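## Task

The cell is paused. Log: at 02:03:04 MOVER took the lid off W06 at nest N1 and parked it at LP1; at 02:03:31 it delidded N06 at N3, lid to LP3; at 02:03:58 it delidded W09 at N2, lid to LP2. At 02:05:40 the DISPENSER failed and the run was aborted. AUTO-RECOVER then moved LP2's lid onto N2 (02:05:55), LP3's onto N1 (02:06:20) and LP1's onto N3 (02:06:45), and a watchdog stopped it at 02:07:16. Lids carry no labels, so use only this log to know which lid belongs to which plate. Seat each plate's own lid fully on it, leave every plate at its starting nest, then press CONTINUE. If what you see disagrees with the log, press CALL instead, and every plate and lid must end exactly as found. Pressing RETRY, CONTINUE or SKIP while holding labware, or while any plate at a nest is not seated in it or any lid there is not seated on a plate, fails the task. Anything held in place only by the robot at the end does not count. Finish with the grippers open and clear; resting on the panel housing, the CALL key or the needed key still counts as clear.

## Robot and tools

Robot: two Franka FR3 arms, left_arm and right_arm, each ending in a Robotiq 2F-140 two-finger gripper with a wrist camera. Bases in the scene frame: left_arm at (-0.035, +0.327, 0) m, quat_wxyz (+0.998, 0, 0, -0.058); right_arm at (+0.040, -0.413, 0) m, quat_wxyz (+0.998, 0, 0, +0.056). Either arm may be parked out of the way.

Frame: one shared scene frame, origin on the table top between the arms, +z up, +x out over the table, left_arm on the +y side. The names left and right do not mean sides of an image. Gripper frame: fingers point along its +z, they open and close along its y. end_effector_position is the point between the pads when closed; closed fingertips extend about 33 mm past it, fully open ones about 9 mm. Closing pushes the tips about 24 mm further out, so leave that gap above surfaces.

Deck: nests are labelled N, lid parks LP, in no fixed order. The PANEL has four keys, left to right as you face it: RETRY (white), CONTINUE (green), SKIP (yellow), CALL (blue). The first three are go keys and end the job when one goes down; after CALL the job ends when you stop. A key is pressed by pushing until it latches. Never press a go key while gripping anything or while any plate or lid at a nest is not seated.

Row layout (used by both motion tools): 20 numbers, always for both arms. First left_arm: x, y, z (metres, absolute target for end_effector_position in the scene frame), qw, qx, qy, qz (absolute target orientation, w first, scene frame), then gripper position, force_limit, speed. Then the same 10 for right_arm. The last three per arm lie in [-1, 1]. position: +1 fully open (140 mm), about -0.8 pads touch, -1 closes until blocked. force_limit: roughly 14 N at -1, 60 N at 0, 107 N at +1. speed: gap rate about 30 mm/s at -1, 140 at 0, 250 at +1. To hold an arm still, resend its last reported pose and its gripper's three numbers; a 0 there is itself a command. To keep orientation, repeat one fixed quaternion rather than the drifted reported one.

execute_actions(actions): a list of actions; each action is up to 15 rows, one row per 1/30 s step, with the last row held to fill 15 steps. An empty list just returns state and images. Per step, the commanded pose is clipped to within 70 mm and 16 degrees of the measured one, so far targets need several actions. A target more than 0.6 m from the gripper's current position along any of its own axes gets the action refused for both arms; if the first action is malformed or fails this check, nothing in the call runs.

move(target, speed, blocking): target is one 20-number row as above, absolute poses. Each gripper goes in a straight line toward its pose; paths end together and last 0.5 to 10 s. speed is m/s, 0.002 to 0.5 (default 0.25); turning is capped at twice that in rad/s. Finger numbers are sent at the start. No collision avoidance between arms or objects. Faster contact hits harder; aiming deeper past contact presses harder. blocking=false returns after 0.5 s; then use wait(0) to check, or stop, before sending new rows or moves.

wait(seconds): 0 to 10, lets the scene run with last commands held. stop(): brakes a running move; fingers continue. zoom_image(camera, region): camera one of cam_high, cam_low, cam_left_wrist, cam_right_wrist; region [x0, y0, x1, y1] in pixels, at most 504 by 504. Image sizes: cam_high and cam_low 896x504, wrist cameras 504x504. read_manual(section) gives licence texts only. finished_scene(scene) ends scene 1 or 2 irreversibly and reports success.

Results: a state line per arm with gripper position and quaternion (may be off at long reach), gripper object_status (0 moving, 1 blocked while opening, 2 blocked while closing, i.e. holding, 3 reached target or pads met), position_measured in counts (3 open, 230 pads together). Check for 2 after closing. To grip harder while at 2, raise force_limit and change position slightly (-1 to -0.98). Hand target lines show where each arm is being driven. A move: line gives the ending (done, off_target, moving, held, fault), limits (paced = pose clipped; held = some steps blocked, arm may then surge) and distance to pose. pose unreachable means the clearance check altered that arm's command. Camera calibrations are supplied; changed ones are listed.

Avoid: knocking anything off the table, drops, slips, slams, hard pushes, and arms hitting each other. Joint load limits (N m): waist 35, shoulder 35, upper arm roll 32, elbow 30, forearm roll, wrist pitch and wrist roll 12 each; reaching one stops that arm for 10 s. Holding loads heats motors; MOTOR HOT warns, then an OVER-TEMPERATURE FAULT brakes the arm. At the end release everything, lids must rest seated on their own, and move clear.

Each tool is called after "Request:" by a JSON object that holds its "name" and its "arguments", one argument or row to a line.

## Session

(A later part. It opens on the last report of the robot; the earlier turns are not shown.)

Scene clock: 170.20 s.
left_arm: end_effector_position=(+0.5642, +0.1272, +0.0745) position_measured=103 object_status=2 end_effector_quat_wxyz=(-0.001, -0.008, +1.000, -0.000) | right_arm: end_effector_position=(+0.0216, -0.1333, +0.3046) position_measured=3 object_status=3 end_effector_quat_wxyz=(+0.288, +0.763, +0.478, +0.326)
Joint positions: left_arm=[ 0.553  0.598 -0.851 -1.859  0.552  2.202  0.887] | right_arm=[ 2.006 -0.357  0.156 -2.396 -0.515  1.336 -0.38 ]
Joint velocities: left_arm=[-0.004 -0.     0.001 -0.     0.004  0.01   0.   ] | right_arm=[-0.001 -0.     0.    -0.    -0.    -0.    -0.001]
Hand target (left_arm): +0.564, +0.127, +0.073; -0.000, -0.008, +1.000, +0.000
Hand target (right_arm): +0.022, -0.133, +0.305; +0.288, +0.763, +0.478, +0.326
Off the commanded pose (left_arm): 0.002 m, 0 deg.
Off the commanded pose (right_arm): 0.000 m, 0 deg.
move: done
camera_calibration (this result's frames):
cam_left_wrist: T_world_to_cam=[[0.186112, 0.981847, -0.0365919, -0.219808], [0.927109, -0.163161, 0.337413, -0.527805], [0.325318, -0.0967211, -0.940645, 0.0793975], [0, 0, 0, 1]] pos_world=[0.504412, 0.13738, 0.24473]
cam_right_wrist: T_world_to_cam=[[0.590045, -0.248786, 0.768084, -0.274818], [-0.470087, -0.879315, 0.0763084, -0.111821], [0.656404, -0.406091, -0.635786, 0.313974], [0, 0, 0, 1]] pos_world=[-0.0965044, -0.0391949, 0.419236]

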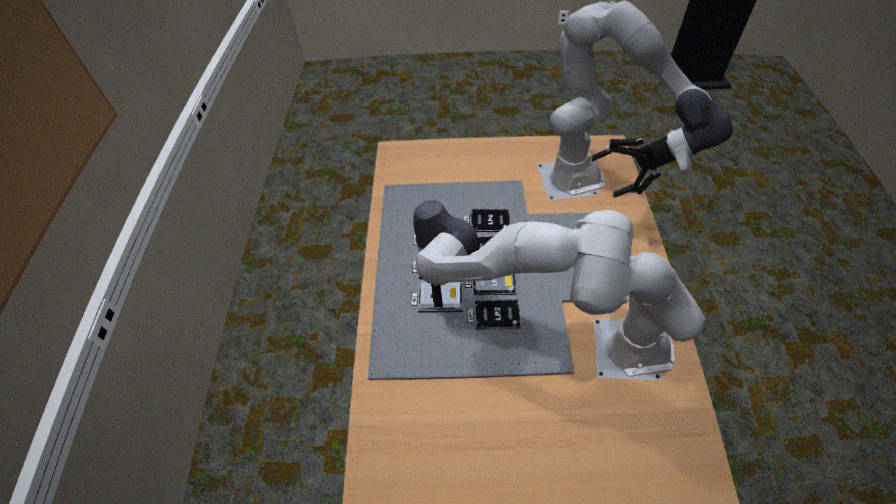

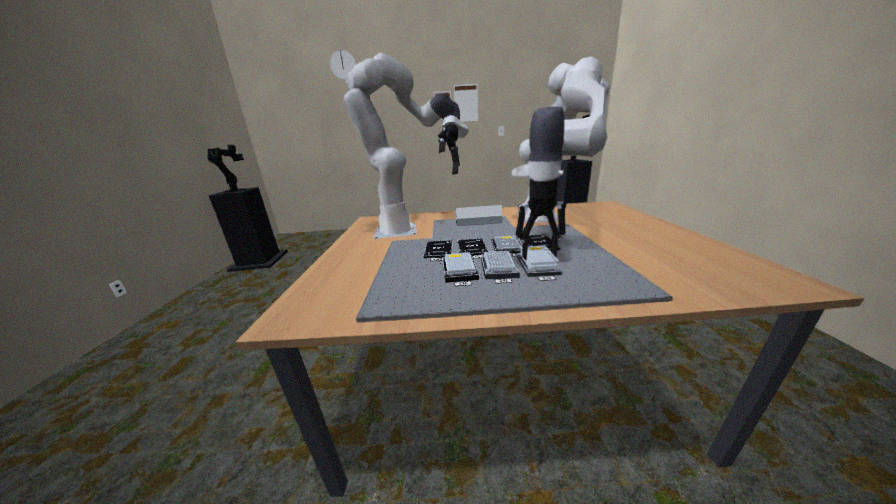

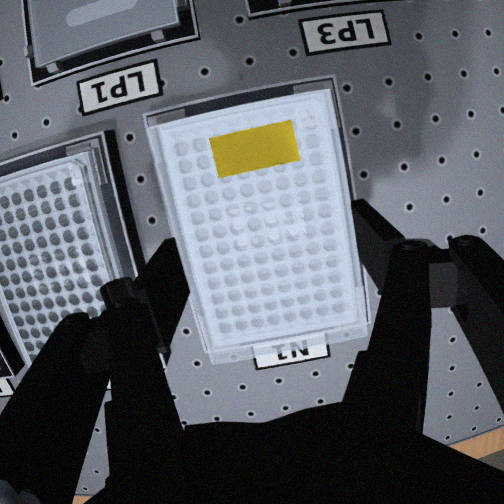

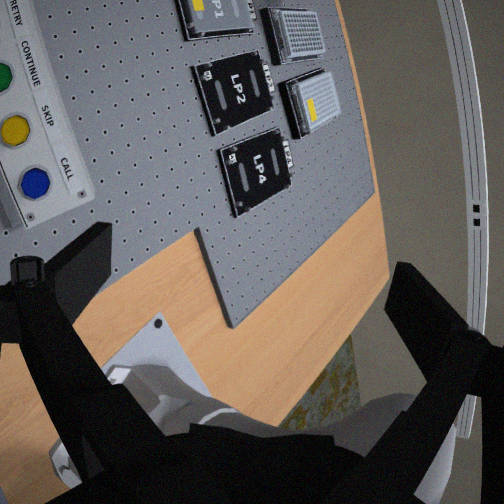

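Looks aligned; lower slowly.

Request:
{"name": "move", "arguments": {
  "target": [0.5645,0.127,0.060,0,-0.010,1,0,-1,-0.6,-0.8,0.0216,-0.1333,0.3046,0.288,0.763,0.478,0.326,1,0,0],
  "speed": 0.012
}}

Scene clock: 173.43 s.
left_arm: end_effector_position=(+0.5647, +0.1272, +0.0627) position_measured=103 object_status=2 end_effector_quat_wxyz=(-0.000, -0.007, +1.000, +0.000) | right_arm: end_effector_position=(+0.0216, -0.1333, +0.3046) position_measured=3 object_status=3 end_effector_quat_wxyz=(+0.288, +0.763, +0.478, +0.326)
Joint positions: left_arm=[ 0.535  0.612 -0.826 -1.863  0.562  2.225  0.884] | right_arm=[ 2.006 -0.357  0.156 -2.396 -0.515  1.336 -0.38 ]
Joint velocities: left_arm=[-0.001  0.001 -0.001  0.001 -0.     0.    -0.   ] | right_arm=[-0.     0.     0.     0.001  0.001 -0.001  0.001]
Hand target (left_arm): +0.565, +0.127, +0.060; +0.000, -0.010, +1.000, +0.000
Hand target (right_arm): +0.022, -0.133, +0.305; +0.288, +0.763, +0.478, +0.326
Off the commanded pose (left_arm): 0.003 m, 0 deg.
Off the commanded pose (right_arm): 0.000 m, 0 deg.
move: done
camera_calibration (this result's frames):
cam_left_wrist: T_world_to_cam=[[0.189126, 0.981285, -0.036198, -0.221913], [0.92616, -0.16601, 0.338627, -0.523466], [0.326281, -0.0975685, -0.940224, 0.0676361], [0, 0, 0, 1]] pos_world=[0.504715, 0.137458, 0.23282]
cam_right_wrist: T_world_to_cam=[[0.590045, -0.248786, 0.768084, -0.274818], [-0.470087, -0.879315, 0.0763082, -0.111821], [0.656404, -0.406091, -0.635786, 0.313974], [0, 0, 0, 1]] pos_world=[-0.0965044, -0.0391949, 0.419237]

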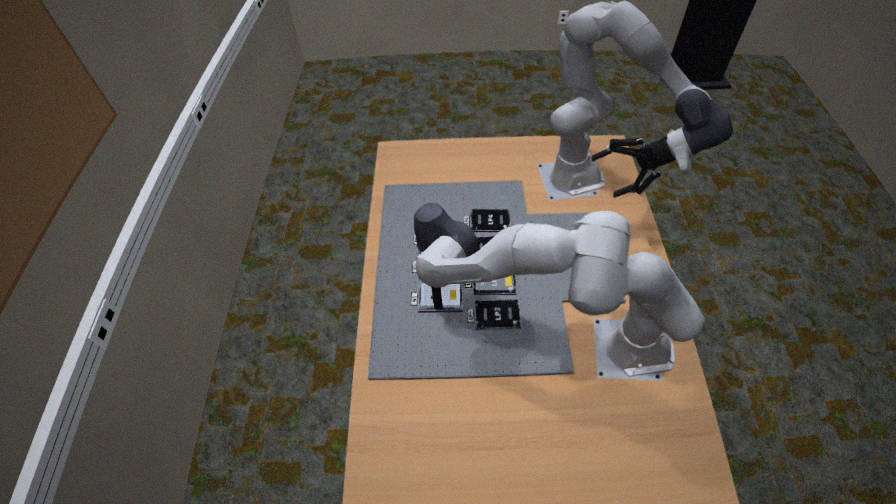

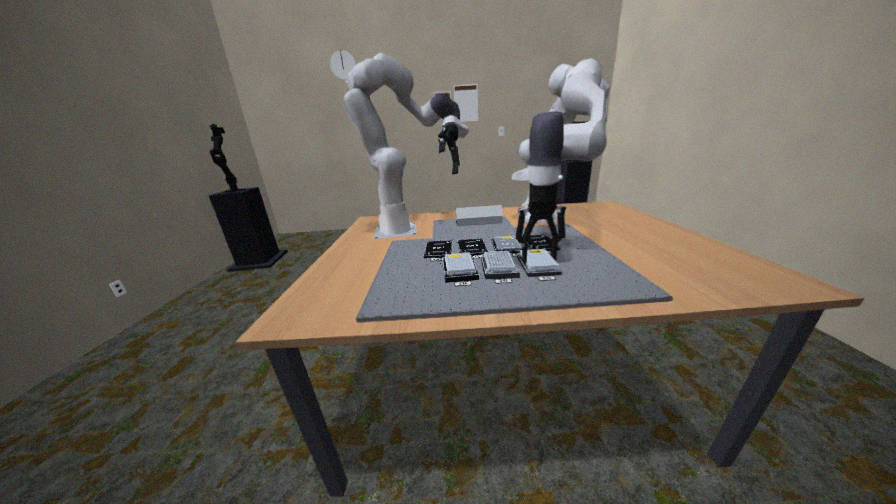

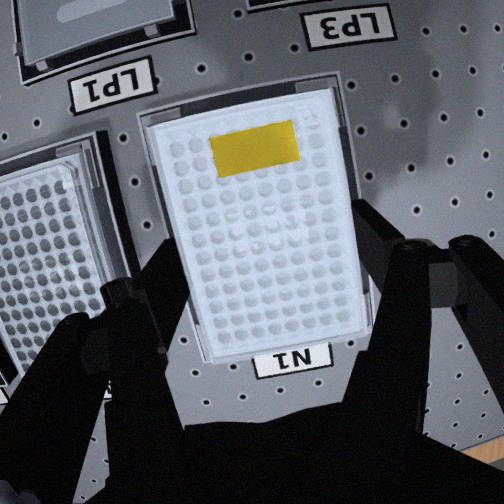

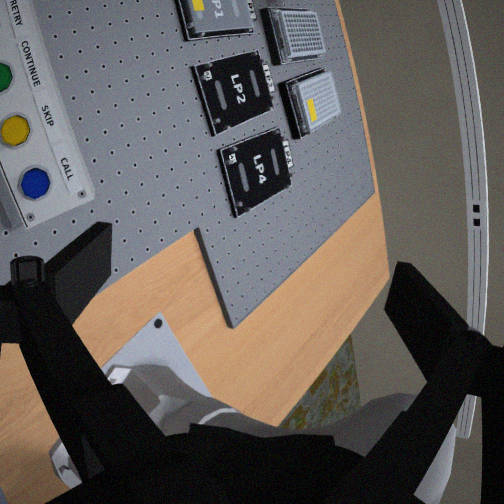

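Request:
{"name": "move", "arguments": {
  "target": [0.5647,0.127,0.062,0,-0.007,1,0,0.4,-0.6,-0.3,0.0216,-0.1333,0.3046,0.288,0.763,0.478,0.326,1,0,0],
  "speed": 0.02
}}

Request:
{"name": "move", "arguments": {
  "target": [0.5647,0.127,0.09,0,0,1,0,0.4,-0.6,-0.3,0.0216,-0.1333,0.3046,0.288,0.763,0.478,0.326,1,0,0],
  "speed": 0.1
}}

Request:
{"name": "move", "arguments": {
  "target": [0.3855,0.0647,0.082,0,0.008,1,0,0.4,-0.6,-0.3,0.0216,-0.1333,0.3046,0.288,0.763,0.478,0.326,1,0,0],
  "speed": 0.15
}}

Request:
{"name": "move", "arguments": {
  "target": [0.3858,0.0643,0.0515,0,0.006,1,0,0.4,-0.6,-0.3,0.0216,-0.1333,0.3046,0.288,0.763,0.478,0.326,1,0,0],
  "speed": 0.04
}}

Scene clock: 181.57 s.
left_arm: end_effector_position=(+0.5648, +0.1272, +0.0628) position_measured=78 object_status=3 end_effector_quat_wxyz=(-0.000, -0.007, +1.000, +0.000) | right_arm: end_effector_position=(+0.0216, -0.1333, +0.3046) position_measured=3 object_status=3 end_effector_quat_wxyz=(+0.288, +0.763, +0.478, +0.326)
Joint positions: left_arm=[ 0.535  0.612 -0.826 -1.863  0.562  2.225  0.884] | right_arm=[ 2.006 -0.357  0.156 -2.396 -0.515  1.336 -0.38 ]
Joint velocities: left_arm=[-0.    -0.     0.     0.002  0.001  0.     0.001] | right_arm=[-0.     0.    -0.001  0.     0.    -0.001 -0.001]
Hand target (left_arm): +0.565, +0.127, +0.062; -0.000, -0.007, +1.000, +0.000
Hand target (right_arm): +0.022, -0.133, +0.305; +0.288, +0.763, +0.478, +0.326
Off the commanded pose (left_arm): 0.001 m, 0 deg.
Off the commanded pose (right_arm): 0.000 m, 0 deg.
move: done
camera_calibration (this result's frames):
cam_left_wrist: T_world_to_cam=[[0.189159, 0.981291, -0.0358822, -0.221979], [0.926098, -0.166133, 0.338735, -0.523474], [0.326437, -0.0973052, -0.940197, 0.0675887], [0, 0, 0, 1]] pos_world=[0.504715, 0.137437, 0.232901]
cam_right_wrist: T_world_to_cam=[[0.590045, -0.248786, 0.768084, -0.274818], [-0.470087, -0.879315, 0.0763083, -0.111821], [0.656404, -0.406091, -0.635786, 0.313974], [0, 0, 0, 1]] pos_world=[-0.0965044, -0.0391949, 0.419237]

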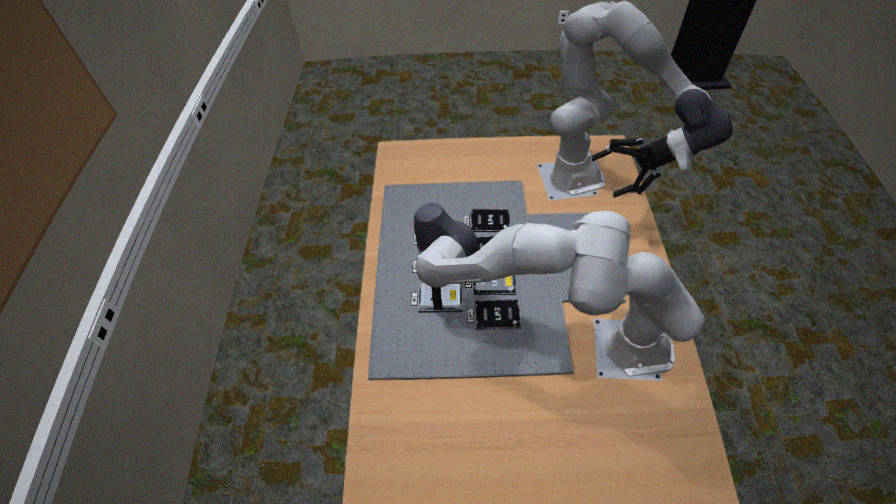

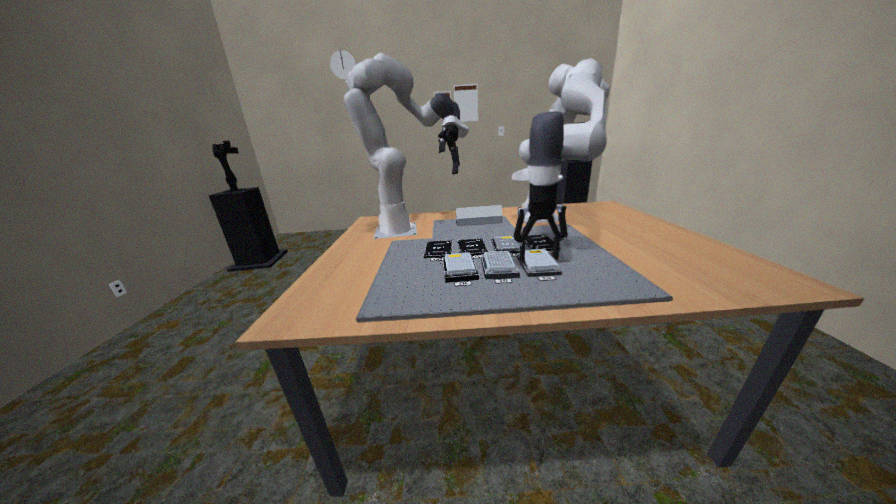

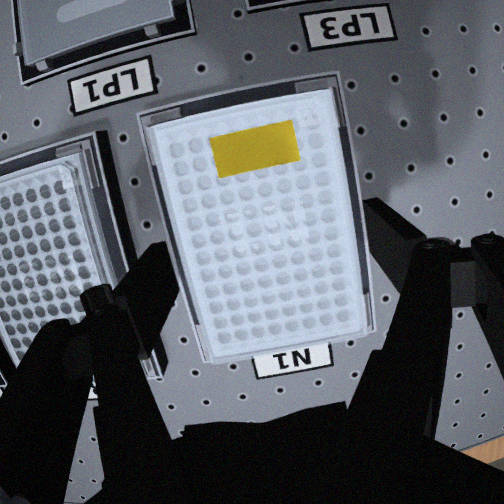

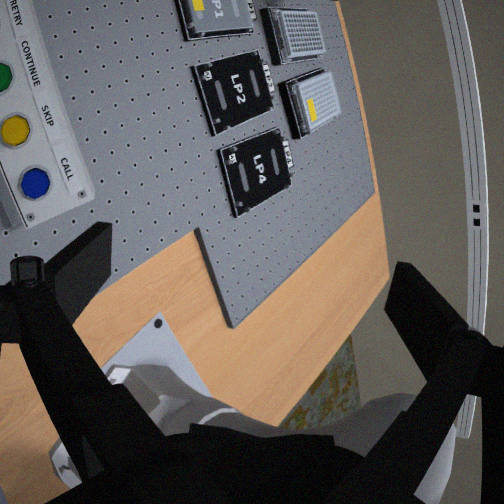

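Scene clock: 182.40 s.
left_arm: end_effector_position=(+0.5653, +0.1268, +0.0893) position_measured=78 object_status=3 end_effector_quat_wxyz=(+0.001, -0.004, +1.000, -0.000) | right_arm: end_effector_position=(+0.0216, -0.1333, +0.3046) position_measured=3 object_status=3 end_effector_quat_wxyz=(+0.288, +0.763, +0.478, +0.326)
Joint positions: left_arm=[ 0.567  0.577 -0.87  -1.854  0.535  2.182  0.904] | right_arm=[ 2.006 -0.357  0.156 -2.396 -0.515  1.336 -0.38 ]
Joint velocities: left_arm=[ 0.008 -0.001 -0.008 -0.001 -0.    -0.015  0.011] | right_arm=[ 0.001  0.002  0.001 -0.    -0.     0.     0.   ]
Hand target (left_arm): +0.565, +0.127, +0.090; +0.000, +0.000, +1.000, -0.000
Hand target (right_arm): +0.022, -0.133, +0.305; +0.288, +0.763, +0.478, +0.326
Off the commanded pose (left_arm): 0.001 m, 1 deg.
Off the commanded pose (right_arm): 0.000 m, 0 deg.
move: done
camera_calibration (this result's frames):
cam_left_wrist: T_world_to_cam=[[0.193962, 0.980346, -0.0360477, -0.223298], [0.924389, -0.170341, 0.341304, -0.531709], [0.328456, -0.0995222, -0.939261, 0.091355], [0, 0, 0, 1]] pos_world=[0.504811, 0.137429, 0.259231]
cam_right_wrist: T_world_to_cam=[[0.590045, -0.248786, 0.768084, -0.274818], [-0.470087, -0.879315, 0.0763084, -0.111821], [0.656404, -0.406092, -0.635786, 0.313974], [0, 0, 0, 1]] pos_world=[-0.0965044, -0.039195, 0.419236]

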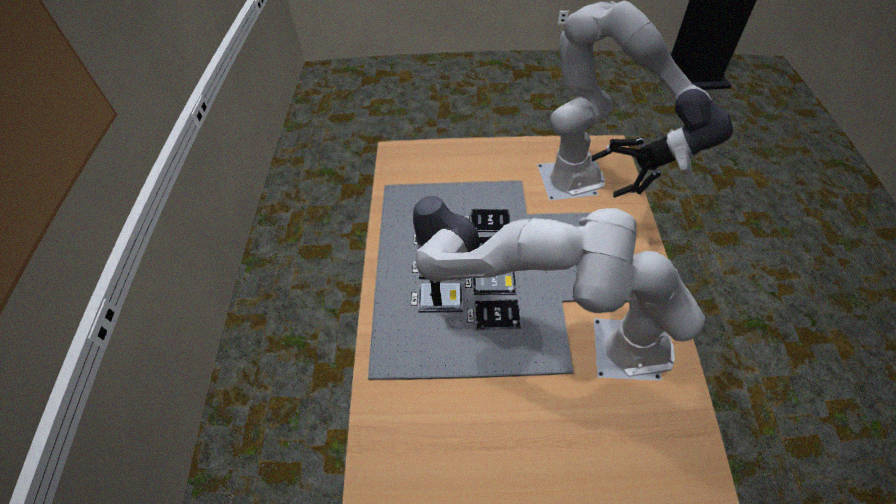

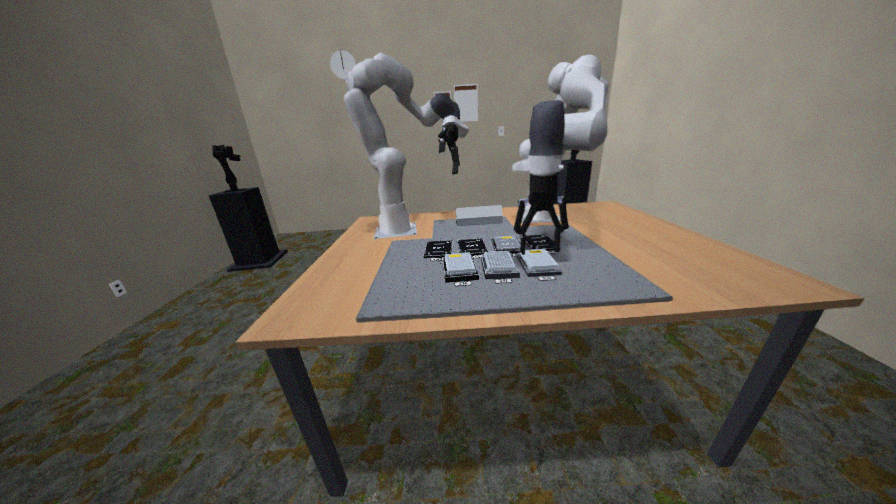

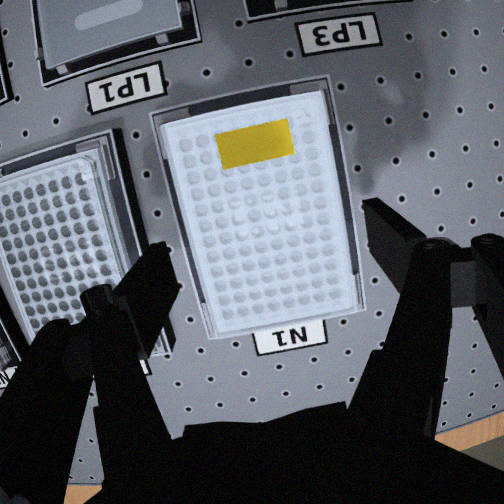

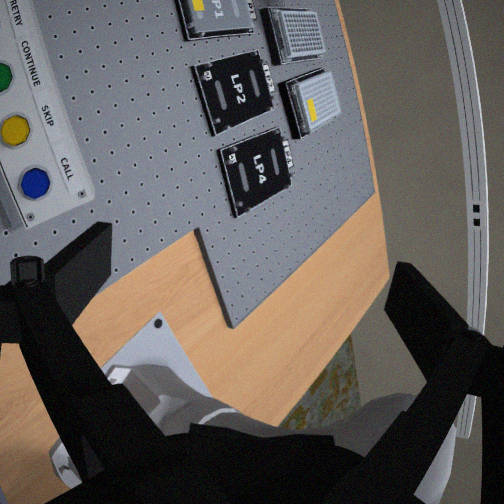

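Scene clock: 184.20 s.
left_arm: end_effector_position=(+0.3869, +0.0635, +0.0828) position_measured=78 object_status=3 end_effector_quat_wxyz=(-0.000, +0.004, +1.000, +0.001) | right_arm: end_effector_position=(+0.0216, -0.1333, +0.3046) position_measured=3 object_status=3 end_effector_quat_wxyz=(+0.288, +0.763, +0.478, +0.326)
Joint positions: left_arm=[ 0.777  0.171 -1.213 -2.383  0.247  2.427  0.843] | right_arm=[ 2.006 -0.357  0.156 -2.396 -0.515  1.336 -0.38 ]
Joint velocities: left_arm=[ 0.017  0.    -0.016 -0.002 -0.002  0.015 -0.001] | right_arm=[-0.    -0.001 -0.    -0.001  0.001 -0.001 -0.001]
Hand target (left_arm): +0.387, +0.062, +0.083; +0.001, +0.006, +1.000, -0.001
Hand target (right_arm): +0.022, -0.133, +0.305; +0.288, +0.763, +0.478, +0.326
Off the commanded pose (left_arm): 0.002 m, 0 deg.
Off the commanded pose (right_arm): 0.000 m, 0 deg.
move: done
camera_calibration (this result's frames):
cam_left_wrist: T_world_to_cam=[[0.209913, 0.977082, -0.0353281, -0.132895], [0.922619, -0.185995, 0.337905, -0.373465], [0.32359, -0.103525, -0.940517, 0.139852], [0, 0, 0, 1]] pos_world=[0.327208, 0.0748651, 0.253034]
cam_right_wrist: T_world_to_cam=[[0.590045, -0.248786, 0.768084, -0.274818], [-0.470087, -0.879315, 0.0763082, -0.111821], [0.656404, -0.406091, -0.635786, 0.313974], [0, 0, 0, 1]] pos_world=[-0.0965044, -0.0391949, 0.419237]

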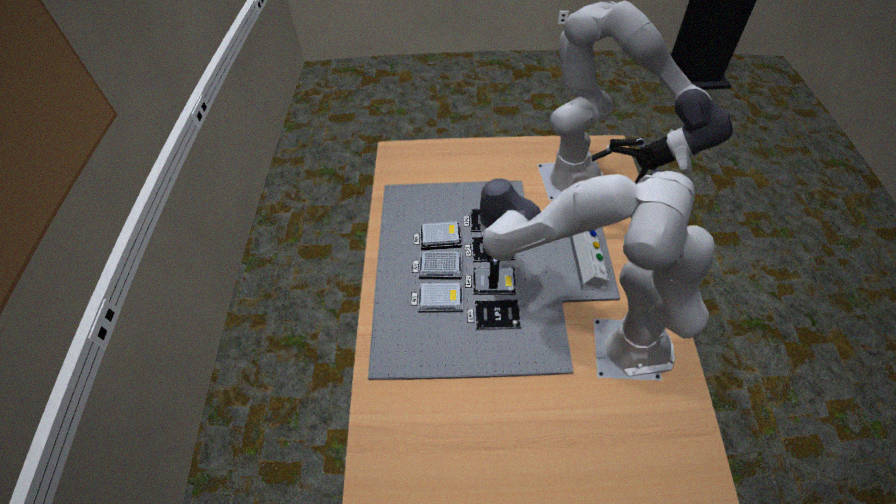

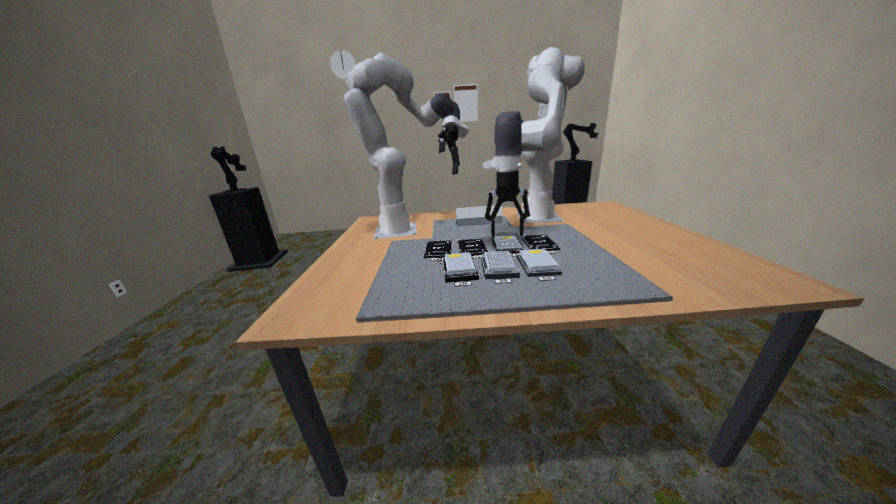

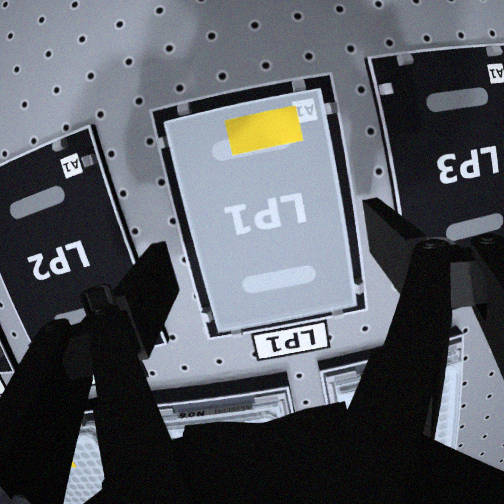

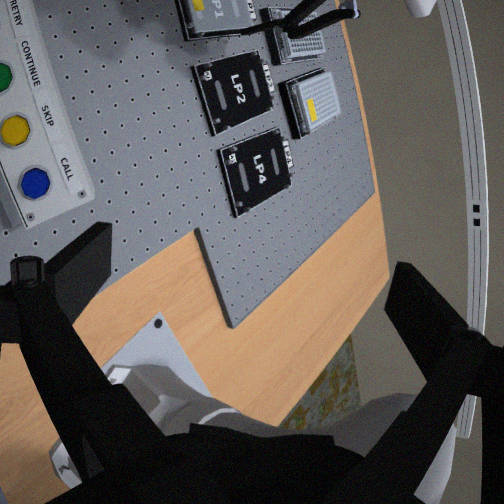

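Scene clock: 185.30 s.
left_arm: end_effector_position=(+0.3851, +0.0651, +0.0517) position_measured=78 object_status=3 end_effector_quat_wxyz=(-0.002, +0.013, +1.000, +0.001) | right_arm: end_effector_position=(+0.0216, -0.1333, +0.3046) position_measured=3 object_status=3 end_effector_quat_wxyz=(+0.288, +0.763, +0.478, +0.326)
Joint positions: left_arm=[ 0.644  0.257 -1.064 -2.394  0.372  2.483  0.774] | right_arm=[ 2.006 -0.357  0.156 -2.396 -0.515  1.336 -0.38 ]
Joint velocities: left_arm=[-0.036 -0.001  0.03  -0.     0.001  0.016 -0.03 ] | right_arm=[-0.002 -0.001  0.001 -0.     0.001  0.    -0.   ]
Hand target (left_arm): +0.386, +0.065, +0.051; -0.001, +0.006, +1.000, +0.001
Hand target (right_arm): +0.022, -0.133, +0.305; +0.288, +0.763, +0.478, +0.326
Off the commanded pose (left_arm): 0.001 m, 1 deg.
Off the commanded pose (right_arm): 0.000 m, 0 deg.
move: done
camera_calibration (this result's frames):
cam_left_wrist: T_world_to_cam=[[0.227379, 0.973182, -0.0348614, -0.141666], [0.920101, -0.202977, 0.334984, -0.358746], [0.318925, -0.108244, -0.941579, 0.113475], [0, 0, 0, 1]] pos_world=[0.326105, 0.077333, 0.222081]
cam_right_wrist: T_world_to_cam=[[0.590045, -0.248786, 0.768084, -0.274818], [-0.470087, -0.879315, 0.0763083, -0.111821], [0.656404, -0.406091, -0.635786, 0.313974], [0, 0, 0, 1]] pos_world=[-0.0965044, -0.039195, 0.419237]

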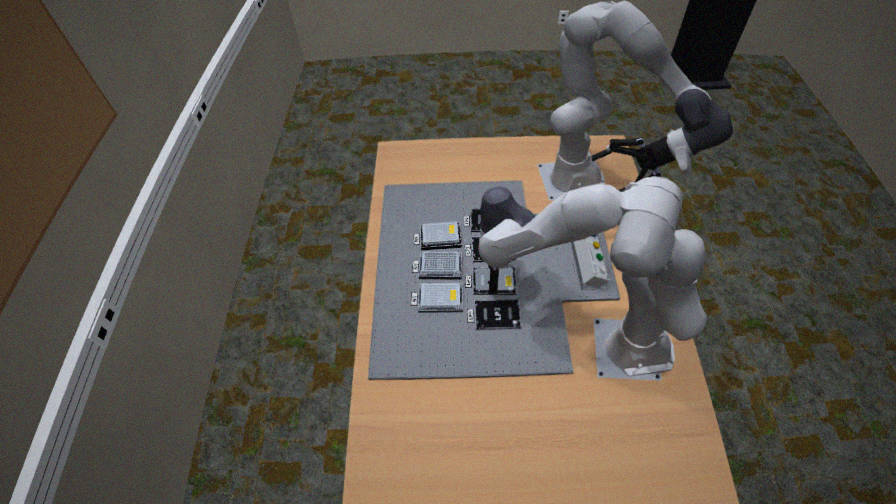

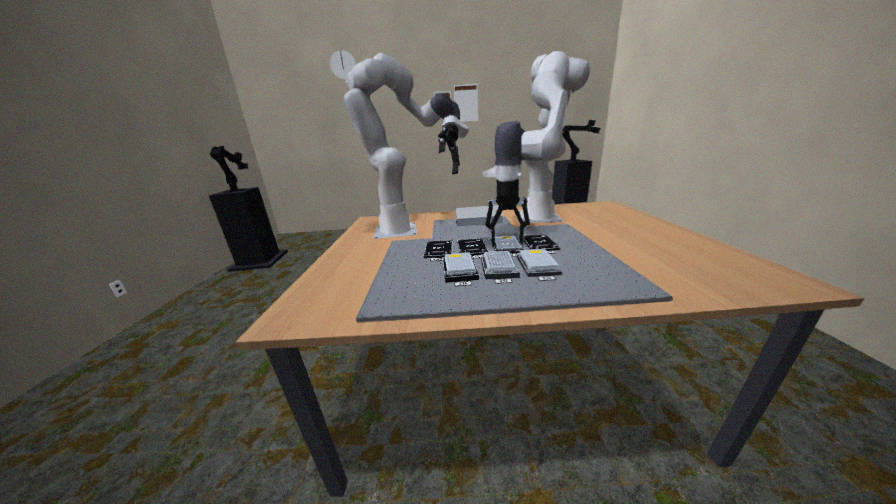

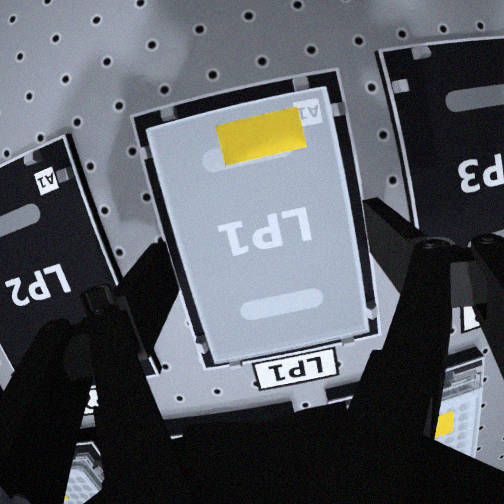

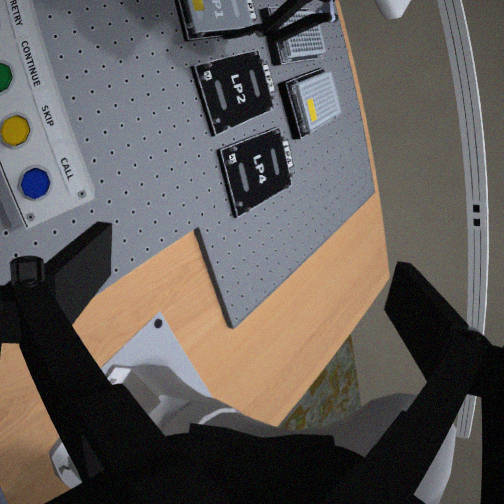

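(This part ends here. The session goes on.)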